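# Move yellow sponge into steel box on workbench

## Task

Take the yellow sponge out from beneath the workbench and place it inside the steel box. The steel box must end up resting flat on the workbench top with nothing hanging past its edge. Both the sponge and the box must stay where they are without any robot holding them. Neither robot may fall over or be left leaning. At the end, open the grippers and move the robots away.

## Robot and tools

Two mobile robots share the job. "stretch" is a Hello Robot Stretch 3: a two-wheel base (0.33 m long, 0.34 m wide), a lift on a mast, and one telescoping arm that extends to the robot's right. To move its gripper forward, drive the base. "rby" is a Rainbow RB-Y1: a two-wheel base with rear casters (0.66 m long, 0.58 m wide, front edge 0.10 m ahead of the wheel axle), a folding torso (leg), two arms with grippers, and a head. Each robot reports its state in its own frames. Only the images, lidar_m, wrist_depth_mm and head_depth_mm show where the two robots are relative to each other.

FRAMES. Each robot has a base frame with its origin on the floor midway between its drive wheels, x forward, y left, z up. The odometry frame is that base frame as it was when the scene began. stretch's hand_pose is the point where its closed fingertips meet. With the wrist joints at zero, that frame's x axis points up, its y axis points back toward the mast, and its z axis points rearward. rby reports chest (a point on the spine), left_hand and right_hand, each midway between that hand's pads. The fingers point along -z and close along x. At long reach the printed hand position can be off.

execute_actions takes "actions" and "cameras". "actions" is a list holding one action object, or an empty list, which only returns state and images. "cameras" is a list of camera names: rby_head_camera, rby_left_wrist_camera, rby_right_wrist_camera, stretch_head_camera, stretch_nav_camera, stretch_wrist_camera, or "all". Null or left out means all; [] means none. The action is keyed by "stretch" and/or "rby". All motions in it start together and may finish at different times. If any key is unknown or any value is out of range, the whole call is rejected and nothing moves.

stretch keys:
- "base": exactly one of {"translate_m": d}, a relative drive from the current spot in metres, -1 to 1, forward positive; or {"rotate_rad": d}, a relative turn in place, -3.2 to 3.2, counter-clockwise (left) positive. It cannot move sideways. The turn pivots 0.05 m behind the front edge.
- "joints": absolute targets. lift_m 0 to 1.1 (arm height). arm_m 0 to 0.52 (extension). wrist_yaw_rad -1.345 to 4.42 (0 along the arm, positive toward the front, 3.0 folded over the base). wrist_pitch_rad -1.57 to 0.451 (negative tips the fingers down). wrist_roll_rad -2.911 to 2.911. gripper_m -0.089 to 0.179 (larger is wider; the real fingertip gap is 0.007 smaller when nearly shut and 0.025 smaller when fully open). head_pan_rad -3.953 to 1.73 (positive left, -1.57 faces along the arm). head_tilt_rad -1.53 to 0.419 (negative down).
- "contact_limits": {"arm_m": effort percent, 1 to 100}. The arm motion halts when its effort reaches that value.

rby keys:
- "base": the same two relative commands. translate_m runs -3 to 3, rotate_rad -3.2 to 3.2, with the same signs.
- "joints": absolute targets in rad, grippers in m. torso_squat_rad 0 to 1.2, torso_shift_rad -0.3 to 0.6, torso_pitch_rad -0.2 to 1.4 (positive bows forward), torso_yaw_rad -1.5 to 1.5 (positive left). Per arm: shoulder_pitch ±2.356 (negative raises the arm forward). Left shoulder_roll is 0 to 3.141, right is -3.141 to 0; both lift outward. shoulder_yaw ±2.094. elbow -2.617 to 0.01 (negative bends). forearm_roll ±3.141. wrist_pitch -1.57 to 1.919. hand_roll ±2.705. gripper_m 0 to 0.1 (pad opening). head_pan_rad ±0.523, head_tilt_rad -0.35 to 1.57 (positive down). The torso joints also obey combined limits; breaking one leaves them "off_target".
- "speeds": translate_m 0.05 to 0.4 m/s, rotate_rad 0.1 to 1.509 rad/s. A base move that would need more than 8.667 s is rejected.
- "min_time_s": 0.1 to 8, the shortest duration for arm and head motions.

wait {"seconds": 0 to 10} commands nothing and returns state and images. zoom_image {"camera", "region": [x0, y0, x1, y1]} magnifies up to 504x504 px of the latest full image from that camera. finished_scene {"scene": n} ends the scene for good and reports success.

RESULTS. base_status and joint_status can show: done, off_target (still pushing), contact_stop, time_out, torque_fault, limit_stop_at_<name>, limit_stop_at_own_body, stopped_with_arm, not_followed. On rby, a stop of one joint halts its whole group (torso, left arm or right arm). "joint command not followed" plus a "cause:" line means a self-collision check held the arm back. on_its_own lists uncommanded parts; "held at" gives the held target, not the actual position. motor_effort is in percent, with the peak in brackets. lidar_m gives 12 distances in 30-degree sectors: the 1st ahead, then counter-clockwise, about 0.17 m above the floor. The depth grids are 7x7 cells in mm. Other lines: base_odometry, turned_by_wheels, turned_by_imu, base_tilt (degrees, for leaning), MOTOR HOT, and OVER-TEMPERATURE FAULT.

CAUTIONS. A motion left out of a call may keep pushing toward its old target. A stop in one result skips the later calls in that reply. Robots pressing or hitting each other, or rby's two arms colliding, fail the run. Once bases touch, every extra millimetre pushes hard. A stretch that pushes against a fixed object with its gripper above about 0.45 m, or that drives while holding something fixed, can tip over; if that happens, retreat in small steps and lower the lift. A slack lift can sink. Fold the stretch wrist only with lift_m between 0.32 and 0.95, wrist_pitch_rad -0.4 and roll near 0. Bases do not stop on contact. The bent rby leg can stick out past the base front. A heavy load held far forward can tip rby. To grip, command a width below the object's (rby: at least 0.005 m below); to release, open at least 0.02 above the touch point. Torque faults and overheating freeze rby for a while. Avoid drops and hard hits.

Each tool is called after "Request:" by a JSON object that holds its "name" and its "arguments".

## Session

Request:
{"name": "execute_actions", "arguments": {"actions": []}}

Scene clock: 0.00 s.
stretch.base_odometry: x=+0.000 y=+0.000 heading=+0.000 (m, m, rad; stretch's odometry frame)
stretch.turned_by_wheels: +0.000 (rad since the last result)
stretch.turned_by_imu: +0.000 (rad since the last result)
stretch.base_tilt: forward=+0.6 right=+0.3 (deg)
stretch.lidar_m: 1.21 1.56 1.57 1.95 2.12 3.12 3.23 1.85 3.56 1.85 1.28 1.19
stretch.head_depth_mm: 1073 1079 1089 1087 1092 1098 1097 / 1136 1132 1131 1144 1143 1146 1144 / 1189 1183 1191 1197 1197 1206 1197 / 1241 1241 1236 1256 1264 1255 1270 / 1303 1319 1313 1318 1319 1329 1332 / 1387 1382 1380 1390 1389 1392 1406 / 1494 1479 1497 1501 1501 1455 1461
stretch.base_status: not commanded
stretch.joint_positions: lift_m=+0.397 arm_m=+0.000 wrist_yaw_rad=+3.124 wrist_pitch_rad=-0.554 wrist_roll_rad=+0.008 gripper_m=+0.037 head_pan_rad=-0.016 head_tilt_rad=-0.023
stretch.joint_status: not commanded
stretch.motor_effort: left_wheel=+0 right_wheel=+0 lift_m=+42 arm_m=+0 wrist_yaw_rad=+0 wrist_pitch_rad=+5 wrist_roll_rad=+0 gripper_m=+0 head_pan_rad=+0 head_tilt_rad=+4 (%)
stretch.hand_pose: x=-0.0176 y=+0.0605 z=+0.3799 quat_wxyz=(+0.200, +0.684, +0.187, +0.676) (m; stretch's base frame)
stretch.wrist_depth_mm: - - - - - - - / - - - - - - - / 864 923 - 948 978 - - / 728 745 773 782 799 812 859 / 632 650 682 675 693 704 716 / 548 563 - 570 620 606 601 / 500 - - - 526 533 539
rby.base_odometry: x=+0.000 y=+0.000 heading=+0.000 (m, m, rad; rby's odometry frame)
rby.base_status: not commanded
rby.joint_positions: torso_squat_rad=+0.350 torso_shift_rad=-0.001 torso_pitch_rad=+0.000 torso_yaw_rad=+0.000 left_shoulder_pitch_rad=+0.005 left_shoulder_roll_rad=+0.012 left_shoulder_yaw_rad=+0.039 left_elbow_rad=-0.305 left_forearm_roll_rad=+0.036 left_wrist_pitch_rad=+0.026 left_hand_roll_rad=-0.031 left_gripper_m=+0.099 right_shoulder_pitch_rad=-0.022 right_shoulder_roll_rad=-0.003 right_shoulder_yaw_rad=+0.031 right_elbow_rad=-0.184 right_forearm_roll_rad=+0.000 right_wrist_pitch_rad=-0.043 right_hand_roll_rad=+0.026 right_gripper_m=+0.100 head_pan_rad=+0.001 head_tilt_rad=+0.399
rby.joint_status: not commanded
rby.chest: x=-0.2286 y=-0.0011 z=+1.2475 quat_wxyz=(+1.000, +0.001, +0.000, +0.000) (m; rby's base frame)
rby.left_hand: x=-0.0911 y=+0.2348 z=+0.5761 quat_wxyz=(+0.990, +0.009, -0.136, +0.022) (m; rby's base frame)
rby.right_hand: x=-0.1136 y=-0.2187 z=+0.5714 quat_wxyz=(+0.992, +0.000, -0.124, +0.033) (m; rby's base frame)
pictures: rby_head_camera, rby_left_wrist_camera, rby_right_wrist_camera, stretch_head_camera (sideways: a quarter turn clockwise sets it upright), stretch_nav_camera (sideways: a quarter turn counterclockwise sets it upright), stretch_wrist_camera
Images, in order (width x height): rby_head_camera 896x504, rby_left_wrist_camera 644x364, rby_right_wrist_camera 644x364, stretch_head_camera 896x504, stretch_nav_camera 672x504, stretch_wrist_camera 644x364.

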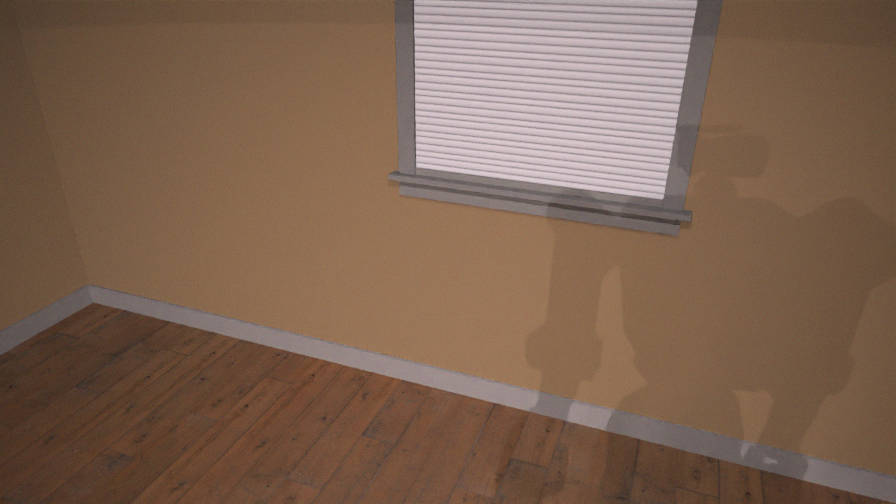

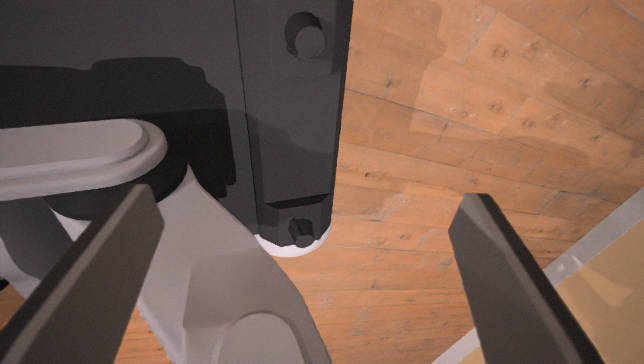

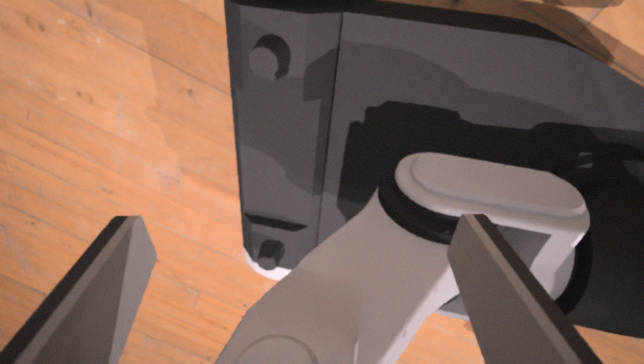

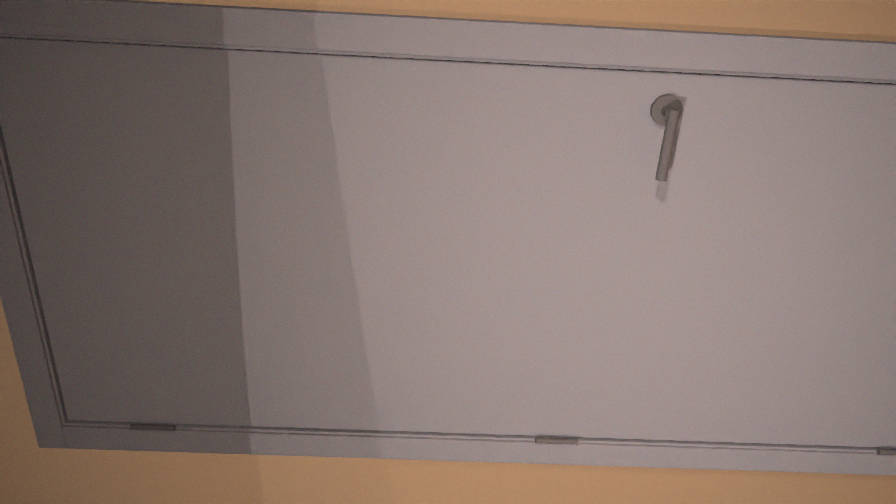

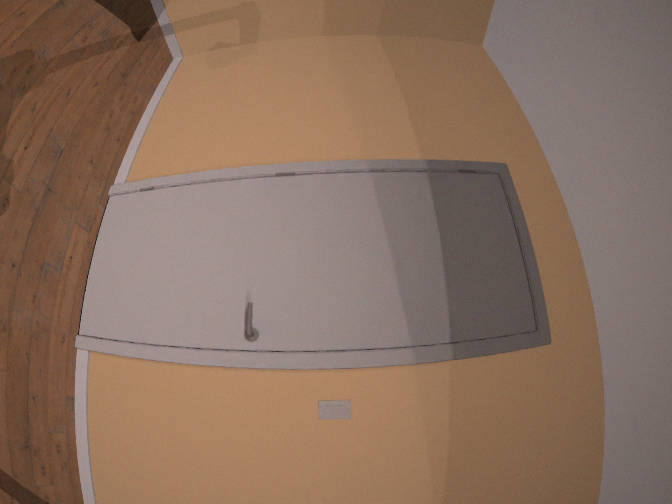

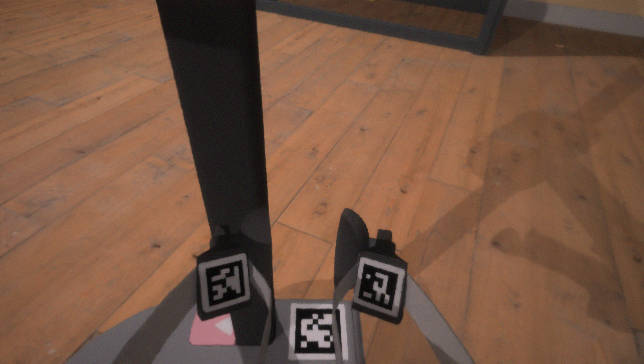

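Look behind.

Request:
{"name": "execute_actions", "arguments": {"actions": [{"stretch":{"joints":{"head_pan_rad":-3.14,"head_tilt_rad":-0.5}},"rby":{"joints":{"torso_yaw_rad":1.5,"head_pan_rad":0.5,"head_tilt_rad":0.3}}}], "cameras": ["rby_head_camera","stretch_head_camera","stretch_nav_camera"]}}

Scene clock: 2.27 s.
stretch.base_odometry: x=+0.000 y=+0.000 heading=+0.000 (m, m, rad; stretch's odometry frame)
stretch.turned_by_wheels: +0.000 (rad since the last result)
stretch.turned_by_imu: +0.000 (rad since the last result)
stretch.base_tilt: forward=+0.6 right=+0.5 (deg)
stretch.lidar_m: 1.21 1.56 1.57 1.95 2.12 3.12 3.23 1.86 3.55 1.85 1.28 1.18
stretch.head_depth_mm: 2920 3120 3319 2770 2048 1639 1344 / 3101 3199 3392 2751 2028 1618 1341 / 3188 3392 3613 2771 2028 1627 1346 / 3363 3527 3606 2690 1993 1600 1327 / 3496 3842 - 2697 2013 1596 1328 / 3726 - - 2657 1985 1588 1309 / 3860 - 3946 2329 1981 1568 1306
stretch.base_status: not commanded
stretch.joint_positions: lift_m=+0.397 arm_m=+0.000 wrist_yaw_rad=+3.124 wrist_pitch_rad=-0.554 wrist_roll_rad=+0.008 gripper_m=+0.037 head_pan_rad=-3.133 head_tilt_rad=-0.494
stretch.joint_status: all done
stretch.motor_effort: left_wheel=+0(0) right_wheel=+0(1) lift_m=+42(41) arm_m=+0(1) wrist_yaw_rad=+0(0) wrist_pitch_rad=+5(4) wrist_roll_rad=+0(0) gripper_m=+0(0) head_pan_rad=-2(32) head_tilt_rad=-4(39) (%)
stretch.hand_pose: x=-0.0176 y=+0.0605 z=+0.3799 quat_wxyz=(+0.200, +0.684, +0.187, +0.676) (m; stretch's base frame)
stretch.wrist_depth_mm: - - - - - - - / - - - - - - - / 892 902 - 935 975 - - / 740 741 788 785 802 799 839 / 620 648 669 672 703 700 718 / 564 574 - 580 616 593 616 / 495 - - - 524 538 533
rby.base_odometry: x=+0.000 y=+0.000 heading=+0.000 (m, m, rad; rby's odometry frame)
rby.base_status: not commanded
rby.joint_positions: torso_squat_rad=+0.350 torso_shift_rad=-0.001 torso_pitch_rad=+0.000 torso_yaw_rad=+0.775 left_shoulder_pitch_rad=+0.006 left_shoulder_roll_rad=+0.012 left_shoulder_yaw_rad=+0.039 left_elbow_rad=-0.304 left_forearm_roll_rad=+0.036 left_wrist_pitch_rad=+0.026 left_hand_roll_rad=-0.031 left_gripper_m=+0.099 right_shoulder_pitch_rad=-0.022 right_shoulder_roll_rad=-0.003 right_shoulder_yaw_rad=+0.031 right_elbow_rad=-0.184 right_forearm_roll_rad=+0.000 right_wrist_pitch_rad=-0.043 right_hand_roll_rad=+0.026 right_gripper_m=+0.100 head_pan_rad=+0.500 head_tilt_rad=+0.300
rby.joint_status: torso_yaw_rad limit_stop_at_own_body (moved +0.774 of +1.500); the others done
rby.on_its_own: torso_yaw_rad is held at +0.775, not at your +1.500, since a limit_stop_at_own_body
rby.chest: x=-0.2286 y=-0.0011 z=+1.2475 quat_wxyz=(+0.926, +0.001, +0.000, +0.378) (m; rby's base frame)
rby.left_hand: x=-0.2948 y=+0.2638 z=+0.5761 quat_wxyz=(+0.909, +0.060, -0.123, +0.394) (m; rby's base frame)
rby.right_hand: x=+0.0066 y=-0.0757 z=+0.5717 quat_wxyz=(+0.906, +0.046, -0.115, +0.405) (m; rby's base frame)
pictures: rby_head_camera, stretch_head_camera (sideways: a quarter turn clockwise sets it upright), stretch_nav_camera (sideways: a quarter turn counterclockwise sets it upright)
Images, in order (width x height): rby_head_camera 896x504, stretch_head_camera 896x504, stretch_nav_camera 672x504.

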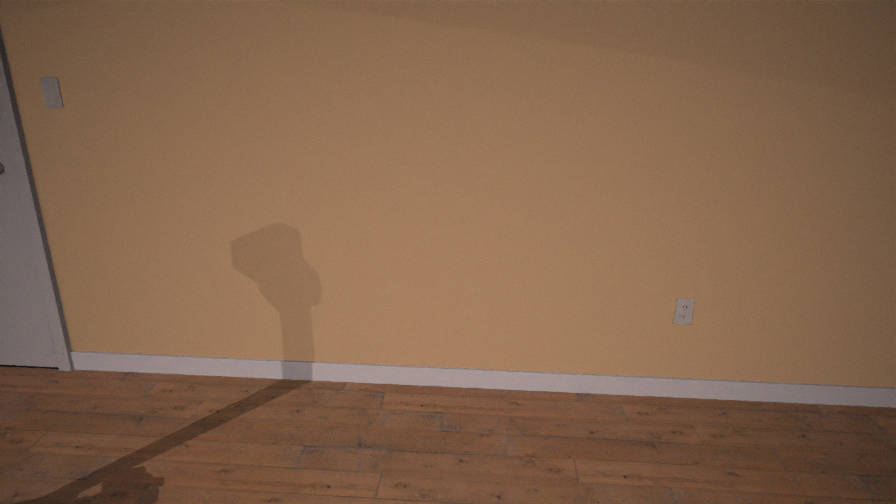

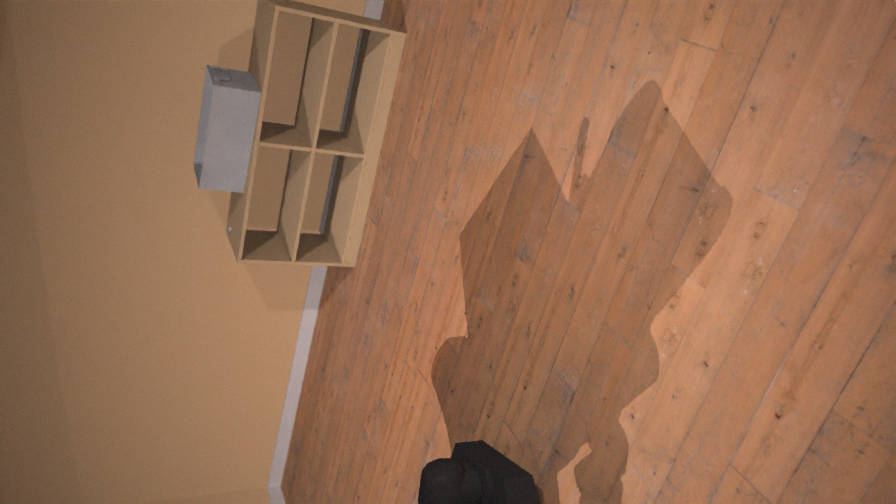

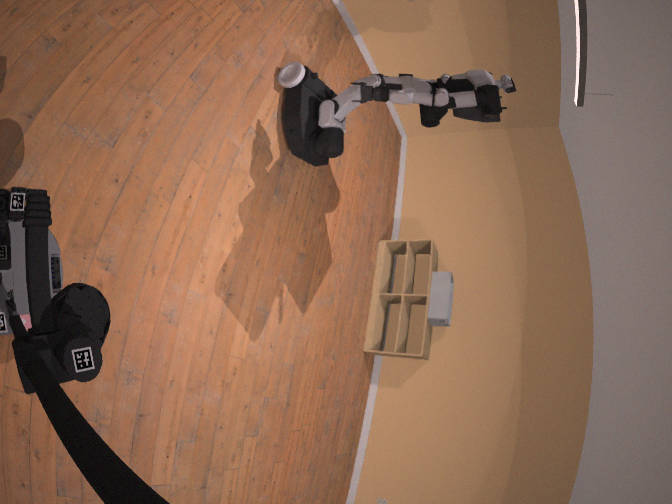

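Request:
{"name": "execute_actions", "arguments": {"actions": [{"stretch":{"joints":{"head_pan_rad":1.57,"head_tilt_rad":-0.5}},"rby":{"base":{"rotate_rad":1.6},"joints":{"torso_yaw_rad":0,"head_pan_rad":0,"head_tilt_rad":0.4}}}], "cameras": ["rby_head_camera","stretch_head_camera","stretch_nav_camera"]}}

Scene clock: 6.73 s.
stretch.base_odometry: x=+0.000 y=+0.000 heading=+0.000 (m, m, rad; stretch's odometry frame)
stretch.turned_by_wheels: +0.000 (rad since the last result)
stretch.turned_by_imu: +0.001 (rad since the last result)
stretch.base_tilt: forward=+0.5 right=+0.4 (deg)
stretch.lidar_m: 1.21 1.56 1.57 1.95 2.11 3.11 3.21 2.03 3.56 1.85 1.28 1.18
stretch.head_depth_mm: 1948 2086 1814 1953 2045 1633 1347 / 2004 2206 1934 2040 2043 1610 1345 / 2091 2272 1936 2173 2018 1595 1325 / 2215 2388 2110 2343 2030 1606 1323 / 2305 2501 2036 2249 1990 1575 1329 / 2427 2571 2051 2235 1957 1579 1309 / 2573 2796 2215 2341 1978 1563 1305
stretch.base_status: not commanded
stretch.joint_positions: lift_m=+0.397 arm_m=+0.000 wrist_yaw_rad=+3.124 wrist_pitch_rad=-0.554 wrist_roll_rad=+0.008 gripper_m=+0.037 head_pan_rad=+1.563 head_tilt_rad=-0.494
stretch.joint_status: all done
stretch.motor_effort: left_wheel=+0(0) right_wheel=-1(1) lift_m=+42(42) arm_m=+0(0) wrist_yaw_rad=-1(0) wrist_pitch_rad=+4(4) wrist_roll_rad=+0(0) gripper_m=+0(1) head_pan_rad=+3(33) head_tilt_rad=-3(5) (%)
stretch.hand_pose: x=-0.0176 y=+0.0605 z=+0.3799 quat_wxyz=(+0.200, +0.684, +0.187, +0.676) (m; stretch's base frame)
stretch.wrist_depth_mm: - - - - - - - / - - - - - - - / 889 918 - 919 952 - - / 735 744 739 782 813 804 834 / 635 642 672 674 686 689 728 / 553 558 - 574 599 618 617 / 507 - - - 523 534 548
rby.base_odometry: x=+0.000 y=+0.000 heading=+1.600 (m, m, rad; rby's odometry frame)
rby.base_status: done
rby.joint_positions: torso_squat_rad=+0.350 torso_shift_rad=-0.001 torso_pitch_rad=+0.000 torso_yaw_rad=+0.000 left_shoulder_pitch_rad=+0.005 left_shoulder_roll_rad=+0.012 left_shoulder_yaw_rad=+0.039 left_elbow_rad=-0.305 left_forearm_roll_rad=+0.036 left_wrist_pitch_rad=+0.026 left_hand_roll_rad=-0.031 left_gripper_m=+0.099 right_shoulder_pitch_rad=-0.022 right_shoulder_roll_rad=-0.003 right_shoulder_yaw_rad=+0.031 right_elbow_rad=-0.184 right_forearm_roll_rad=+0.000 right_wrist_pitch_rad=-0.043 right_hand_roll_rad=+0.026 right_gripper_m=+0.100 head_pan_rad=+0.000 head_tilt_rad=+0.400
rby.joint_status: all done
rby.chest: x=-0.2286 y=-0.0012 z=+1.2475 quat_wxyz=(+1.000, +0.001, +0.000, +0.000) (m; rby's base frame)
rby.left_hand: x=-0.0910 y=+0.2348 z=+0.5761 quat_wxyz=(+0.990, +0.009, -0.136, +0.022) (m; rby's base frame)
rby.right_hand: x=-0.1139 y=-0.2187 z=+0.5714 quat_wxyz=(+0.992, +0.000, -0.124, +0.032) (m; rby's base frame)
pictures: rby_head_camera, stretch_head_camera (sideways: a quarter turn clockwise sets it upright), stretch_nav_camera (sideways: a quarter turn counterclockwise sets it upright)
Images, in order (width x height): rby_head_camera 896x504, stretch_head_camera 896x504, stretch_nav_camera 672x504.

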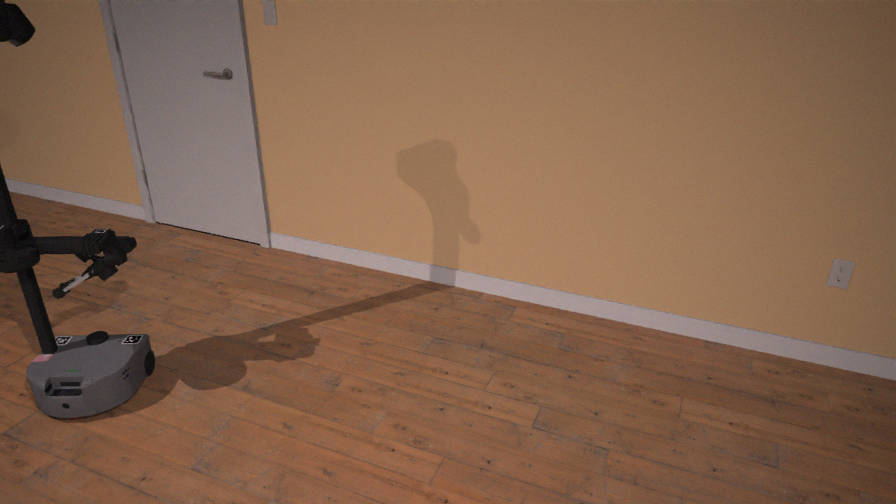

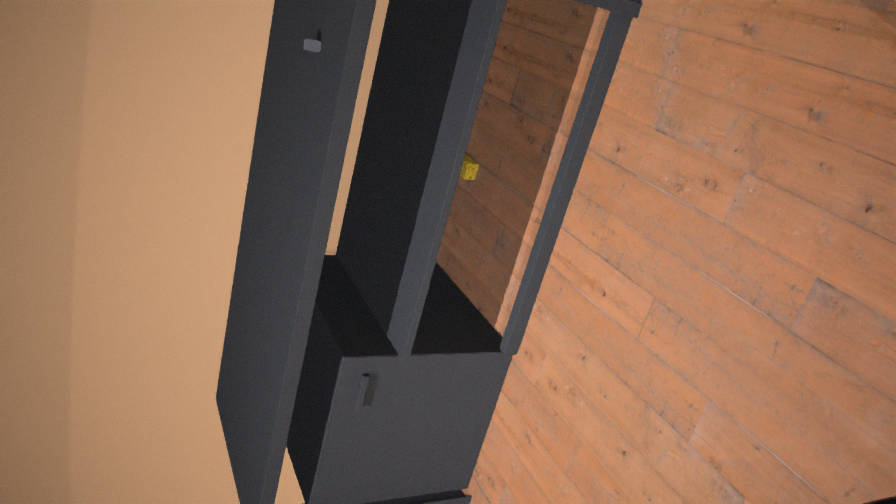

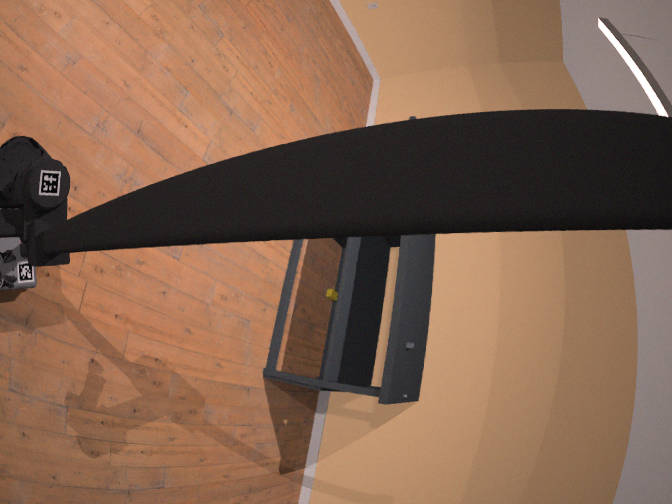

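Request:
{"name": "execute_actions", "arguments": {"actions": [{"stretch":{"base":{"rotate_rad":1.75},"joints":{"lift_m":0.28,"head_pan_rad":0,"head_tilt_rad":-0.6}},"rby":{"base":{"rotate_rad":2.6}}}], "cameras": ["rby_head_camera"]}}

Request:
{"name": "execute_actions", "arguments": {"actions": [{"stretch":{"base":{"translate_m":1.0}}}], "cameras": []}}

Request:
{"name": "execute_actions", "arguments": {"actions": [{"stretch":{"base":{"translate_m":0.32}}}], "cameras": []}}

Request:
{"name": "execute_actions", "arguments": {"actions": [{"stretch":{"base":{"rotate_rad":0.87},"joints":{"head_pan_rad":-1.57,"head_tilt_rad":-0.7}}}], "cameras": ["stretch_head_camera","rby_head_camera"]}}

Scene clock: 13.53 s.
stretch.base_odometry: x=+0.000 y=+0.000 heading=+1.750 (m, m, rad; stretch's odometry frame)
stretch.turned_by_wheels: +1.750 (rad since the last result)
stretch.turned_by_imu: +1.725 (rad since the last result)
stretch.base_tilt: forward=+0.5 right=+0.3 (deg)
stretch.lidar_m: 1.95 3.52 3.11 3.43 1.94 3.57 1.60 1.23 1.18 1.26 1.88 1.57
stretch.head_depth_mm: 2037 2066 1975 2144 1829 1502 1264 / 2179 2058 2052 2286 1831 1480 1257 / 2316 2024 2140 2310 1773 1482 1255 / 2434 2142 2074 2206 1781 1479 1248 / 2618 2273 2223 2293 1774 1461 1243 / 2883 2978 2623 2259 1767 1459 1241 / 3105 3476 3037 2230 1751 1450 1236
stretch.base_status: done
stretch.joint_positions: lift_m=+0.280 arm_m=+0.000 wrist_yaw_rad=+3.124 wrist_pitch_rad=-0.555 wrist_roll_rad=+0.008 gripper_m=+0.037 head_pan_rad=+0.007 head_tilt_rad=-0.593
stretch.joint_status: all done
stretch.motor_effort: left_wheel=-2(7) right_wheel=+2(9) lift_m=+30(37) arm_m=+0(0) wrist_yaw_rad=+0(2) wrist_pitch_rad=+5(5) wrist_roll_rad=+0(0) gripper_m=+0(0) head_pan_rad=-3(33) head_tilt_rad=-5(21) (%)
stretch.hand_pose: x=-0.0176 y=+0.0604 z=+0.2637 quat_wxyz=(+0.201, +0.684, +0.187, +0.676) (m; stretch's base frame)
stretch.wrist_depth_mm: - - - - - - - / 818 865 - 938 957 - - / 674 709 - 732 759 781 809 / 575 578 600 604 613 641 657 / 495 518 - 561 521 540 548 / - - - - 471 462 481 / - - - - 406 416 419
rby.base_odometry: x=+0.000 y=+0.000 heading=-2.084 (m, m, rad; rby's odometry frame)
rby.base_status: done
rby.joint_positions: torso_squat_rad=+0.350 torso_shift_rad=-0.001 torso_pitch_rad=+0.000 torso_yaw_rad=+0.000 left_shoulder_pitch_rad=+0.005 left_shoulder_roll_rad=+0.012 left_shoulder_yaw_rad=+0.039 left_elbow_rad=-0.305 left_forearm_roll_rad=+0.036 left_wrist_pitch_rad=+0.026 left_hand_roll_rad=-0.031 left_gripper_m=+0.099 right_shoulder_pitch_rad=-0.022 right_shoulder_roll_rad=-0.003 right_shoulder_yaw_rad=+0.031 right_elbow_rad=-0.184 right_forearm_roll_rad=+0.000 right_wrist_pitch_rad=-0.043 right_hand_roll_rad=+0.026 right_gripper_m=+0.100 head_pan_rad=+0.000 head_tilt_rad=+0.400
rby.joint_status: not commanded
rby.chest: x=-0.2287 y=-0.0012 z=+1.2475 quat_wxyz=(+1.000, +0.001, +0.000, +0.000) (m; rby's base frame)
rby.left_hand: x=-0.0910 y=+0.2348 z=+0.5761 quat_wxyz=(+0.990, +0.009, -0.136, +0.022) (m; rby's base frame)
rby.right_hand: x=-0.1138 y=-0.2188 z=+0.5714 quat_wxyz=(+0.992, -0.001, -0.124, +0.032) (m; rby's base frame)
pictures: rby_head_camera
Images, in order (width x height): rby_head_camera 896x504.

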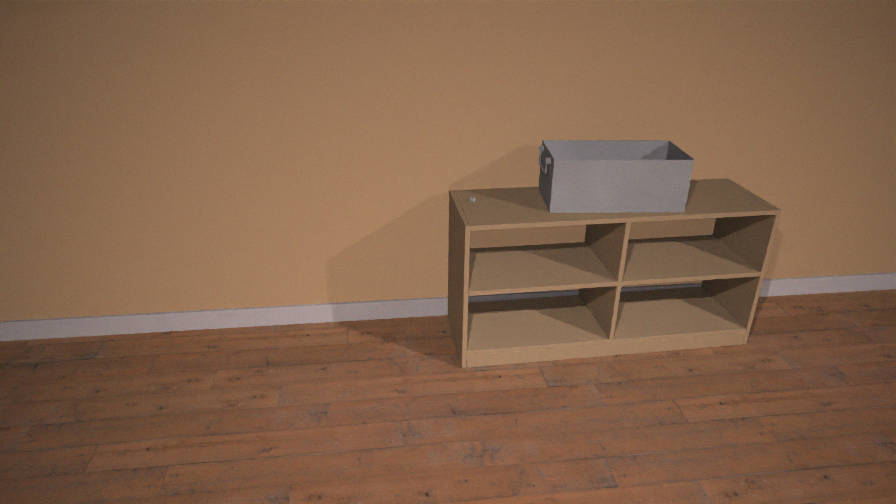

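Scene clock: 18.47 s.
stretch.base_odometry: x=-0.178 y=+0.984 heading=+1.750 (m, m, rad; stretch's odometry frame)
stretch.turned_by_wheels: +0.000 (rad since the last result)
stretch.turned_by_imu: +0.003 (rad since the last result)
stretch.base_tilt: forward=+0.5 right=+0.2 (deg)
stretch.lidar_m: 0.96 1.22 2.88 2.78 2.51 2.56 2.33 1.78 1.75 1.89 0.94 1.44
stretch.head_depth_mm: 1310 1409 1269 915 1184 1088 1238 / 1382 1496 1256 943 1214 1419 1242 / 1482 1611 1245 985 1237 1478 1269 / 1577 1693 1230 1159 1265 1414 1244 / 1695 1827 1220 1252 1387 1470 1251 / 1838 2015 1266 1357 1588 1456 1237 / 1977 2251 1338 1517 1699 1460 1230
stretch.base_status: done
stretch.joint_positions: lift_m=+0.280 arm_m=+0.000 wrist_yaw_rad=+3.124 wrist_pitch_rad=-0.555 wrist_roll_rad=+0.008 gripper_m=+0.037 head_pan_rad=+0.007 head_tilt_rad=-0.594
stretch.joint_status: not commanded
stretch.motor_effort: left_wheel=-2(5) right_wheel=+2(7) lift_m=+31(31) arm_m=-1(0) wrist_yaw_rad=-1(1) wrist_pitch_rad=+5(5) wrist_roll_rad=+0(0) gripper_m=+0(0) head_pan_rad=-3(2) head_tilt_rad=-4(4) (%)
stretch.hand_pose: x=-0.0176 y=+0.0604 z=+0.2636 quat_wxyz=(+0.201, +0.684, +0.187, +0.676) (m; stretch's base frame)
stretch.wrist_depth_mm: - - - - - - - / 855 877 - 936 948 - - / 676 692 - 717 769 777 792 / 576 585 581 601 635 630 653 / 491 514 - 538 535 540 550 / - - - - 470 466 476 / - - - - 403 414 416
rby.base_odometry: x=+0.000 y=+0.000 heading=-2.084 (m, m, rad; rby's odometry frame)
rby.base_status: not commanded
rby.joint_positions: torso_squat_rad=+0.350 torso_shift_rad=-0.001 torso_pitch_rad=+0.000 torso_yaw_rad=+0.000 left_shoulder_pitch_rad=+0.005 left_shoulder_roll_rad=+0.012 left_shoulder_yaw_rad=+0.039 left_elbow_rad=-0.305 left_forearm_roll_rad=+0.036 left_wrist_pitch_rad=+0.026 left_hand_roll_rad=-0.031 left_gripper_m=+0.099 right_shoulder_pitch_rad=-0.022 right_shoulder_roll_rad=-0.003 right_shoulder_yaw_rad=+0.031 right_elbow_rad=-0.184 right_forearm_roll_rad=+0.000 right_wrist_pitch_rad=-0.043 right_hand_roll_rad=+0.026 right_gripper_m=+0.100 head_pan_rad=+0.000 head_tilt_rad=+0.400
rby.joint_status: not commanded
rby.chest: x=-0.2287 y=-0.0012 z=+1.2475 quat_wxyz=(+1.000, +0.001, +0.000, +0.000) (m; rby's base frame)
rby.left_hand: x=-0.0910 y=+0.2348 z=+0.5761 quat_wxyz=(+0.990, +0.009, -0.136, +0.022) (m; rby's base frame)
rby.right_hand: x=-0.1138 y=-0.2188 z=+0.5714 quat_wxyz=(+0.992, -0.001, -0.124, +0.032) (m; rby's base frame)
pictures: none
No camera images: the call's "cameras" was empty. Leave "cameras" out to get every camera's image.

Scene clock: 21.20 s.
stretch.base_odometry: x=-0.235 y=+1.299 heading=+1.750 (m, m, rad; stretch's odometry frame)
stretch.turned_by_wheels: +0.000 (rad since the last result)
stretch.turned_by_imu: +0.001 (rad since the last result)
stretch.base_tilt: forward=+0.7 right=+0.3 (deg)
stretch.lidar_m: 0.63 0.82 2.70 2.75 4.23 2.73 2.57 1.97 1.92 0.89 1.19 1.05
stretch.head_depth_mm: 1076 1158 1217 916 713 619 847 / 1148 1242 1255 907 709 929 880 / 1216 1326 1243 898 707 989 1204 / 1299 1426 1236 896 746 958 1165 / 1394 1542 1218 887 921 1065 1216 / 1503 1674 1200 882 1036 1242 1235 / 1626 1838 1188 947 1185 1380 1227
stretch.base_status: done
stretch.joint_positions: lift_m=+0.280 arm_m=+0.000 wrist_yaw_rad=+3.124 wrist_pitch_rad=-0.555 wrist_roll_rad=+0.008 gripper_m=+0.037 head_pan_rad=+0.007 head_tilt_rad=-0.594
stretch.joint_status: not commanded
stretch.motor_effort: left_wheel=-2(7) right_wheel=+2(8) lift_m=+31(31) arm_m=+0(0) wrist_yaw_rad=-1(1) wrist_pitch_rad=+5(5) wrist_roll_rad=+0(0) gripper_m=+0(1) head_pan_rad=-3(3) head_tilt_rad=-4(3) (%)
stretch.hand_pose: x=-0.0176 y=+0.0604 z=+0.2636 quat_wxyz=(+0.201, +0.684, +0.187, +0.676) (m; stretch's base frame)
stretch.wrist_depth_mm: - - - - - - - / 839 872 - 922 957 - - / 674 697 - 724 749 774 795 / 575 578 589 610 622 646 647 / 498 523 - 547 533 532 554 / - - - - 465 464 474 / - - - - 401 414 423
rby.base_odometry: x=+0.000 y=+0.000 heading=-2.084 (m, m, rad; rby's odometry frame)
rby.base_status: not commanded
rby.joint_positions: torso_squat_rad=+0.350 torso_shift_rad=-0.001 torso_pitch_rad=+0.000 torso_yaw_rad=+0.000 left_shoulder_pitch_rad=+0.005 left_shoulder_roll_rad=+0.012 left_shoulder_yaw_rad=+0.039 left_elbow_rad=-0.305 left_forearm_roll_rad=+0.036 left_wrist_pitch_rad=+0.026 left_hand_roll_rad=-0.031 left_gripper_m=+0.099 right_shoulder_pitch_rad=-0.022 right_shoulder_roll_rad=-0.003 right_shoulder_yaw_rad=+0.031 right_elbow_rad=-0.184 right_forearm_roll_rad=+0.000 right_wrist_pitch_rad=-0.043 right_hand_roll_rad=+0.026 right_gripper_m=+0.100 head_pan_rad=+0.000 head_tilt_rad=+0.400
rby.joint_status: not commanded
rby.chest: x=-0.2287 y=-0.0012 z=+1.2475 quat_wxyz=(+1.000, +0.001, +0.000, +0.000) (m; rby's base frame)
rby.left_hand: x=-0.0910 y=+0.2348 z=+0.5761 quat_wxyz=(+0.990, +0.009, -0.136, +0.022) (m; rby's base frame)
rby.right_hand: x=-0.1138 y=-0.2188 z=+0.5714 quat_wxyz=(+0.992, -0.001, -0.124, +0.032) (m; rby's base frame)
pictures: none
No camera images: the call's "cameras" was empty. Leave "cameras" out to get every camera's image.

Scene clock: 23.03 s.
stretch.base_odometry: x=-0.235 y=+1.299 heading=+2.620 (m, m, rad; stretch's odometry frame)
stretch.turned_by_wheels: +0.870 (rad since the last result)
stretch.turned_by_imu: +0.857 (rad since the last result)
stretch.base_tilt: forward=+0.8 right=+0.2 (deg)
stretch.lidar_m: 2.70 2.74 3.10 2.73 3.13 2.07 1.92 0.89 1.01 1.18 0.63 0.68
stretch.head_depth_mm: 1079 1218 1032 798 705 980 1185 / 1071 1211 1026 791 699 976 1180 / 1070 1198 1019 789 697 968 1177 / 1057 1194 1004 779 692 971 1183 / 1051 1184 992 777 668 959 1167 / 1045 1177 986 771 664 957 1166 / 1040 1166 982 764 660 934 1150
stretch.base_status: done
stretch.joint_positions: lift_m=+0.280 arm_m=+0.000 wrist_yaw_rad=+3.124 wrist_pitch_rad=-0.555 wrist_roll_rad=+0.008 gripper_m=+0.037 head_pan_rad=-1.563 head_tilt_rad=-0.692
stretch.joint_status: all done
stretch.motor_effort: left_wheel=-2(9) right_wheel=+2(9) lift_m=+31(30) arm_m=+0(1) wrist_yaw_rad=+0(1) wrist_pitch_rad=+4(5) wrist_roll_rad=+0(0) gripper_m=+0(0) head_pan_rad=-3(32) head_tilt_rad=-5(20) (%)
stretch.hand_pose: x=-0.0176 y=+0.0604 z=+0.2636 quat_wxyz=(+0.201, +0.684, +0.187, +0.676) (m; stretch's base frame)
stretch.wrist_depth_mm: - - - - - - - / 889 869 - 962 970 - - / 670 706 - 752 763 796 813 / 569 569 592 601 622 640 662 / 485 522 - 543 541 533 546 / - - - - 476 471 476 / - - - - 404 412 420
rby.base_odometry: x=+0.000 y=+0.000 heading=-2.084 (m, m, rad; rby's odometry frame)
rby.base_status: not commanded
rby.joint_positions: torso_squat_rad=+0.350 torso_shift_rad=-0.001 torso_pitch_rad=+0.000 torso_yaw_rad=+0.000 left_shoulder_pitch_rad=+0.005 left_shoulder_roll_rad=+0.012 left_shoulder_yaw_rad=+0.039 left_elbow_rad=-0.305 left_forearm_roll_rad=+0.036 left_wrist_pitch_rad=+0.026 left_hand_roll_rad=-0.031 left_gripper_m=+0.099 right_shoulder_pitch_rad=-0.022 right_shoulder_roll_rad=-0.003 right_shoulder_yaw_rad=+0.031 right_elbow_rad=-0.184 right_forearm_roll_rad=+0.000 right_wrist_pitch_rad=-0.043 right_hand_roll_rad=+0.026 right_gripper_m=+0.100 head_pan_rad=+0.000 head_tilt_rad=+0.400
rby.joint_status: not commanded
rby.chest: x=-0.2287 y=-0.0012 z=+1.2475 quat_wxyz=(+1.000, +0.001, +0.000, +0.000) (m; rby's base frame)
rby.left_hand: x=-0.0910 y=+0.2348 z=+0.5761 quat_wxyz=(+0.990, +0.009, -0.136, +0.022) (m; rby's base frame)
rby.right_hand: x=-0.1138 y=-0.2188 z=+0.5714 quat_wxyz=(+0.992, -0.001, -0.124, +0.032) (m; rby's base frame)
pictures: rby_head_camera, stretch_head_camera (sideways: a quarter turn clockwise sets it upright)
Images, in order (width x height): rby_head_camera 896x504, stretch_head_camera 896x504.

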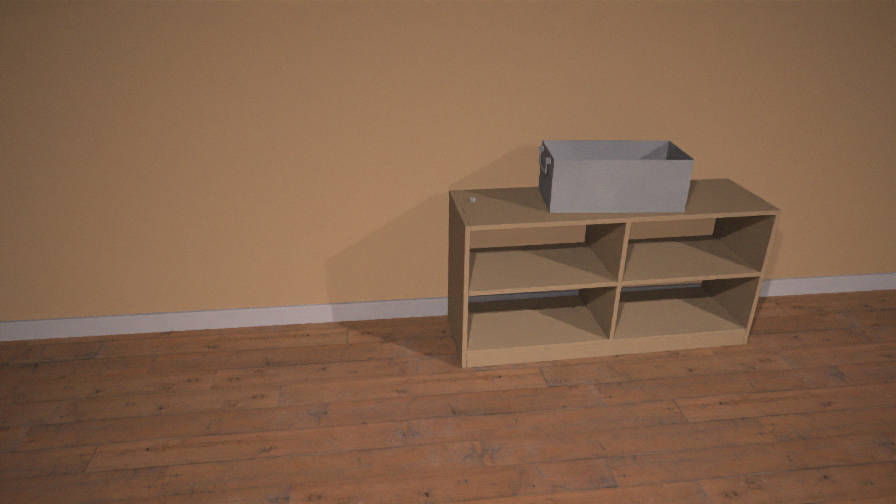

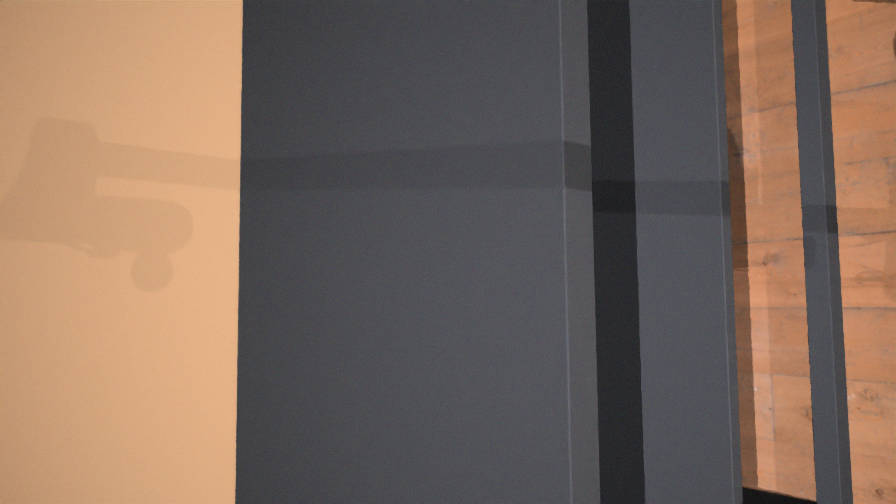

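Request:
{"name": "execute_actions", "arguments": {"actions": [{"stretch":{"joints":{"lift_m":0.4,"wrist_pitch_rad":-0.4}},"rby":{"base":{"rotate_rad":-0.25}}}], "cameras": []}}

Request:
{"name": "execute_actions", "arguments": {"actions": [{"stretch":{"joints":{"wrist_yaw_rad":0,"gripper_m":0.15}},"rby":{"joints":{"head_tilt_rad":0.6}}}], "cameras": []}}

Request:
{"name": "execute_actions", "arguments": {"actions": [{"stretch":{"joints":{"lift_m":0.08,"wrist_pitch_rad":-0.2}},"rby":{"base":{"translate_m":0.8}}}], "cameras": ["rby_head_camera","stretch_wrist_camera","stretch_nav_camera"]}}

Scene clock: 25.87 s.
stretch.base_odometry: x=-0.235 y=+1.299 heading=+2.620 (m, m, rad; stretch's odometry frame)
stretch.turned_by_wheels: +0.000 (rad since the last result)
stretch.turned_by_imu: +0.000 (rad since the last result)
stretch.base_tilt: forward=+0.5 right=+0.5 (deg)
stretch.lidar_m: 2.70 2.75 3.10 2.73 3.14 2.08 1.93 0.89 1.01 1.18 0.64 0.68
stretch.head_depth_mm: 1085 1206 1039 799 707 981 1192 / 1079 1215 1029 792 701 974 1184 / 1071 1195 1015 788 695 969 1182 / 1059 1189 1011 782 692 968 1174 / 1053 1181 995 775 670 970 1170 / 1046 1174 990 770 667 959 1160 / 1039 1171 982 765 658 933 1150
stretch.base_status: not commanded
stretch.joint_positions: lift_m=+0.400 arm_m=+0.000 wrist_yaw_rad=+3.124 wrist_pitch_rad=-0.420 wrist_roll_rad=+0.008 gripper_m=+0.037 head_pan_rad=-1.563 head_tilt_rad=-0.692
stretch.joint_status: all done
stretch.motor_effort: left_wheel=-2(2) right_wheel=+1(2) lift_m=+53(56) arm_m=-1(0) wrist_yaw_rad=+0(1) wrist_pitch_rad=+7(9) wrist_roll_rad=+0(0) gripper_m=+0(0) head_pan_rad=-3(3) head_tilt_rad=-5(6) (%)
stretch.hand_pose: x=-0.0173 y=+0.0794 z=+0.4120 quat_wxyz=(+0.154, +0.695, +0.141, +0.688) (m; stretch's base frame)
stretch.wrist_depth_mm: - - - - - - - / - - - - - - - / - - - - - - - / 870 928 - - 991 - - / 748 760 - 786 808 811 815 / 633 653 - 663 698 698 715 / 549 563 551 577 567 593 601
rby.base_odometry: x=+0.000 y=+0.000 heading=-2.333 (m, m, rad; rby's odometry frame)
rby.base_status: done
rby.joint_positions: torso_squat_rad=+0.350 torso_shift_rad=-0.001 torso_pitch_rad=+0.000 torso_yaw_rad=+0.000 left_shoulder_pitch_rad=+0.005 left_shoulder_roll_rad=+0.012 left_shoulder_yaw_rad=+0.039 left_elbow_rad=-0.305 left_forearm_roll_rad=+0.036 left_wrist_pitch_rad=+0.026 left_hand_roll_rad=-0.031 left_gripper_m=+0.099 right_shoulder_pitch_rad=-0.022 right_shoulder_roll_rad=-0.003 right_shoulder_yaw_rad=+0.031 right_elbow_rad=-0.184 right_forearm_roll_rad=+0.000 right_wrist_pitch_rad=-0.043 right_hand_roll_rad=+0.026 right_gripper_m=+0.100 head_pan_rad=+0.000 head_tilt_rad=+0.400
rby.joint_status: not commanded
rby.chest: x=-0.2286 y=-0.0011 z=+1.2475 quat_wxyz=(+1.000, +0.001, +0.000, +0.000) (m; rby's base frame)
rby.left_hand: x=-0.0910 y=+0.2348 z=+0.5761 quat_wxyz=(+0.990, +0.009, -0.136, +0.022) (m; rby's base frame)
rby.right_hand: x=-0.1138 y=-0.2187 z=+0.5714 quat_wxyz=(+0.992, -0.001, -0.124, +0.032) (m; rby's base frame)
pictures: none
No camera images: the call's "cameras" was empty. Leave "cameras" out to get every camera's image.

Scene clock: 28.43 s.
stretch.base_odometry: x=-0.235 y=+1.299 heading=+2.620 (m, m, rad; stretch's odometry frame)
stretch.turned_by_wheels: +0.000 (rad since the last result)
stretch.turned_by_imu: +0.000 (rad since the last result)
stretch.base_tilt: forward=+0.6 right=+0.4 (deg)
stretch.lidar_m: 2.70 2.75 3.11 2.73 3.13 2.08 1.92 0.89 1.01 1.18 0.63 0.68
stretch.head_depth_mm: 1084 1214 1034 798 707 985 1192 / 1080 1211 1022 790 702 974 1185 / 1066 1198 1021 780 698 978 1176 / 1062 1191 1011 779 691 971 1165 / 1055 1183 999 773 670 960 1174 / 1052 1167 985 772 664 957 1168 / 1051 1162 979 764 659 931 1149
stretch.base_status: not commanded
stretch.joint_positions: lift_m=+0.400 arm_m=+0.000 wrist_yaw_rad=+0.003 wrist_pitch_rad=-0.420 wrist_roll_rad=+0.008 gripper_m=+0.150 head_pan_rad=-1.563 head_tilt_rad=-0.692
stretch.joint_status: all done
stretch.motor_effort: left_wheel=-2(2) right_wheel=+2(2) lift_m=+52(52) arm_m=+0(0) wrist_yaw_rad=-2(4) wrist_pitch_rad=+7(7) wrist_roll_rad=+0(0) gripper_m=+1(92) head_pan_rad=-3(3) head_tilt_rad=-5(5) (%)
stretch.hand_pose: x=-0.0209 y=-0.3690 z=+0.4120 quat_wxyz=(+0.689, +0.148, -0.694, -0.147) (m; stretch's base frame)
stretch.wrist_depth_mm: 493 548 586 626 704 779 890 / 315 333 347 367 388 413 430 / 255 261 268 279 291 303 312 / 616 869 939 965 - - 817 / 597 770 777 780 808 881 778 / - 637 647 672 676 - 700 / 532 553 556 573 535 540 561
rby.base_odometry: x=+0.000 y=+0.000 heading=-2.333 (m, m, rad; rby's odometry frame)
rby.base_status: not commanded
rby.joint_positions: torso_squat_rad=+0.350 torso_shift_rad=-0.001 torso_pitch_rad=+0.000 torso_yaw_rad=+0.000 left_shoulder_pitch_rad=+0.005 left_shoulder_roll_rad=+0.012 left_shoulder_yaw_rad=+0.039 left_elbow_rad=-0.305 left_forearm_roll_rad=+0.036 left_wrist_pitch_rad=+0.026 left_hand_roll_rad=-0.031 left_gripper_m=+0.099 right_shoulder_pitch_rad=-0.022 right_shoulder_roll_rad=-0.003 right_shoulder_yaw_rad=+0.031 right_elbow_rad=-0.184 right_forearm_roll_rad=+0.000 right_wrist_pitch_rad=-0.043 right_hand_roll_rad=+0.026 right_gripper_m=+0.100 head_pan_rad=+0.000 head_tilt_rad=+0.600
rby.joint_status: all done
rby.chest: x=-0.2286 y=-0.0011 z=+1.2475 quat_wxyz=(+1.000, +0.001, +0.000, +0.000) (m; rby's base frame)
rby.left_hand: x=-0.0910 y=+0.2348 z=+0.5761 quat_wxyz=(+0.990, +0.009, -0.136, +0.022) (m; rby's base frame)
rby.right_hand: x=-0.1138 y=-0.2187 z=+0.5714 quat_wxyz=(+0.992, -0.001, -0.124, +0.032) (m; rby's base frame)
pictures: none
No camera images: the call's "cameras" was empty. Leave "cameras" out to get every camera's image.

Scene clock: 32.17 s.
stretch.base_odometry: x=-0.235 y=+1.299 heading=+2.620 (m, m, rad; stretch's odometry frame)
stretch.turned_by_wheels: +0.000 (rad since the last result)
stretch.turned_by_imu: +0.001 (rad since the last result)
stretch.base_tilt: forward=+0.6 right=+0.4 (deg)
stretch.lidar_m: 2.70 2.75 2.65 2.71 3.11 2.08 1.92 0.90 1.01 1.18 0.63 0.68
stretch.head_depth_mm: 1084 1216 1031 798 706 982 1184 / 1073 1200 1026 789 701 975 1184 / 1071 1201 1017 789 698 970 1182 / 1062 1191 1008 782 692 968 1166 / 1057 1179 991 778 672 962 1171 / 1051 1174 984 770 664 959 1154 / 1046 1160 982 765 661 928 1153
stretch.base_status: not commanded
stretch.joint_positions: lift_m=+0.080 arm_m=+0.000 wrist_yaw_rad=+0.002 wrist_pitch_rad=-0.222 wrist_roll_rad=+0.008 gripper_m=+0.150 head_pan_rad=-1.563 head_tilt_rad=-0.692
stretch.joint_status: all done
stretch.motor_effort: left_wheel=-2(2) right_wheel=+1(1) lift_m=+31(45) arm_m=+0(1) wrist_yaw_rad=-1(3) wrist_pitch_rad=+7(10) wrist_roll_rad=+0(0) gripper_m=+1(1) head_pan_rad=-3(3) head_tilt_rad=-5(5) (%)
stretch.hand_pose: x=-0.0209 y=-0.3894 z=+0.1392 quat_wxyz=(+0.700, +0.079, -0.705, -0.078) (m; stretch's base frame)
stretch.wrist_depth_mm: 621 790 811 836 874 904 786 / 614 830 858 927 920 944 799 / 618 842 886 901 966 995 794 / 550 591 603 641 651 684 710 / 429 445 450 462 470 518 503 / - 301 307 322 333 - 362 / 271 285 292 296 303 298 317
rby.base_odometry: x=-0.552 y=-0.579 heading=-2.332 (m, m, rad; rby's odometry frame)
rby.base_status: done
rby.joint_positions: torso_squat_rad=+0.350 torso_shift_rad=-0.001 torso_pitch_rad=+0.000 torso_yaw_rad=+0.000 left_shoulder_pitch_rad=+0.005 left_shoulder_roll_rad=+0.012 left_shoulder_yaw_rad=+0.039 left_elbow_rad=-0.305 left_forearm_roll_rad=+0.036 left_wrist_pitch_rad=+0.026 left_hand_roll_rad=-0.031 left_gripper_m=+0.099 right_shoulder_pitch_rad=-0.022 right_shoulder_roll_rad=-0.003 right_shoulder_yaw_rad=+0.031 right_elbow_rad=-0.184 right_forearm_roll_rad=+0.000 right_wrist_pitch_rad=-0.043 right_hand_roll_rad=+0.026 right_gripper_m=+0.100 head_pan_rad=+0.000 head_tilt_rad=+0.600
rby.joint_status: not commanded
rby.chest: x=-0.2286 y=-0.0011 z=+1.2475 quat_wxyz=(+1.000, +0.001, +0.000, +0.000) (m; rby's base frame)
rby.left_hand: x=-0.0910 y=+0.2348 z=+0.5761 quat_wxyz=(+0.990, +0.009, -0.136, +0.022) (m; rby's base frame)
rby.right_hand: x=-0.1137 y=-0.2187 z=+0.5714 quat_wxyz=(+0.992, -0.001, -0.124, +0.032) (m; rby's base frame)
pictures: rby_head_camera, stretch_nav_camera (sideways: a quarter turn counterclockwise sets it upright), stretch_wrist_camera
Images, in order (width x height): rby_head_camera 896x504, stretch_nav_camera 672x504, stretch_wrist_camera 644x364.

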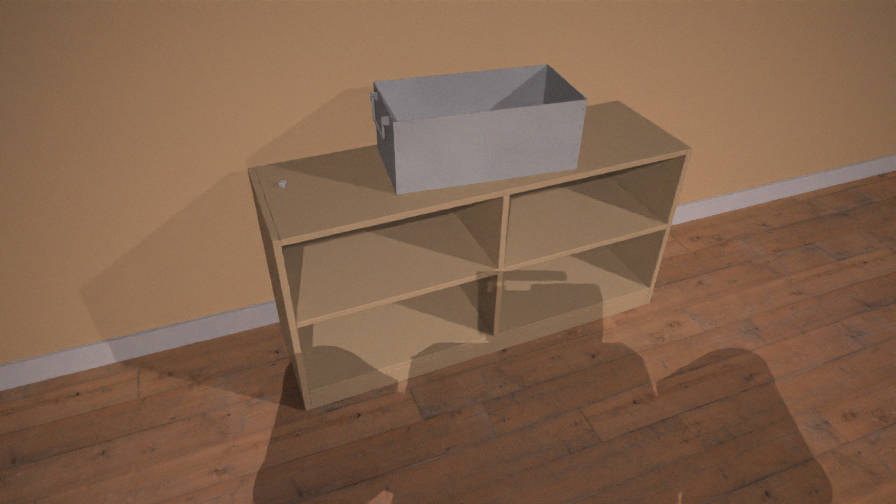

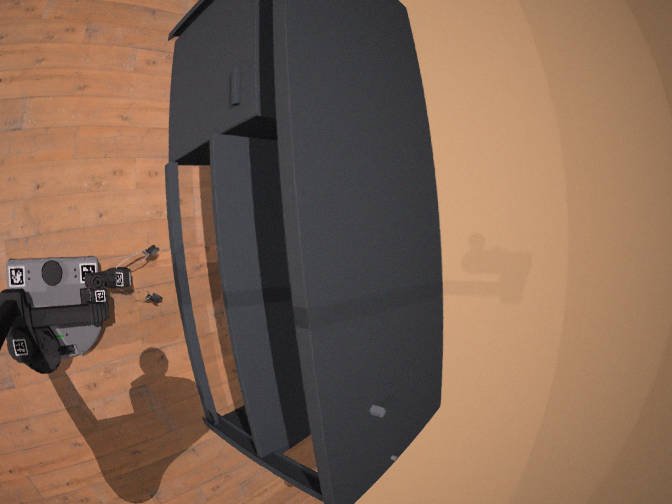

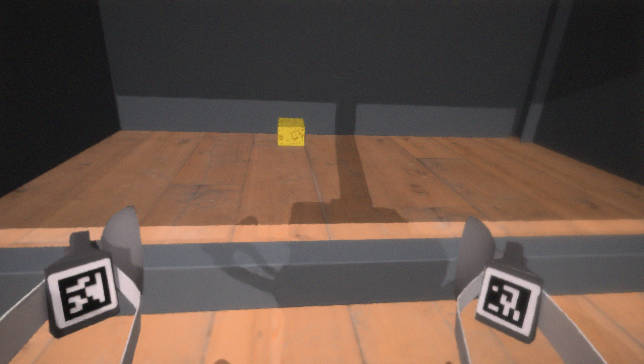

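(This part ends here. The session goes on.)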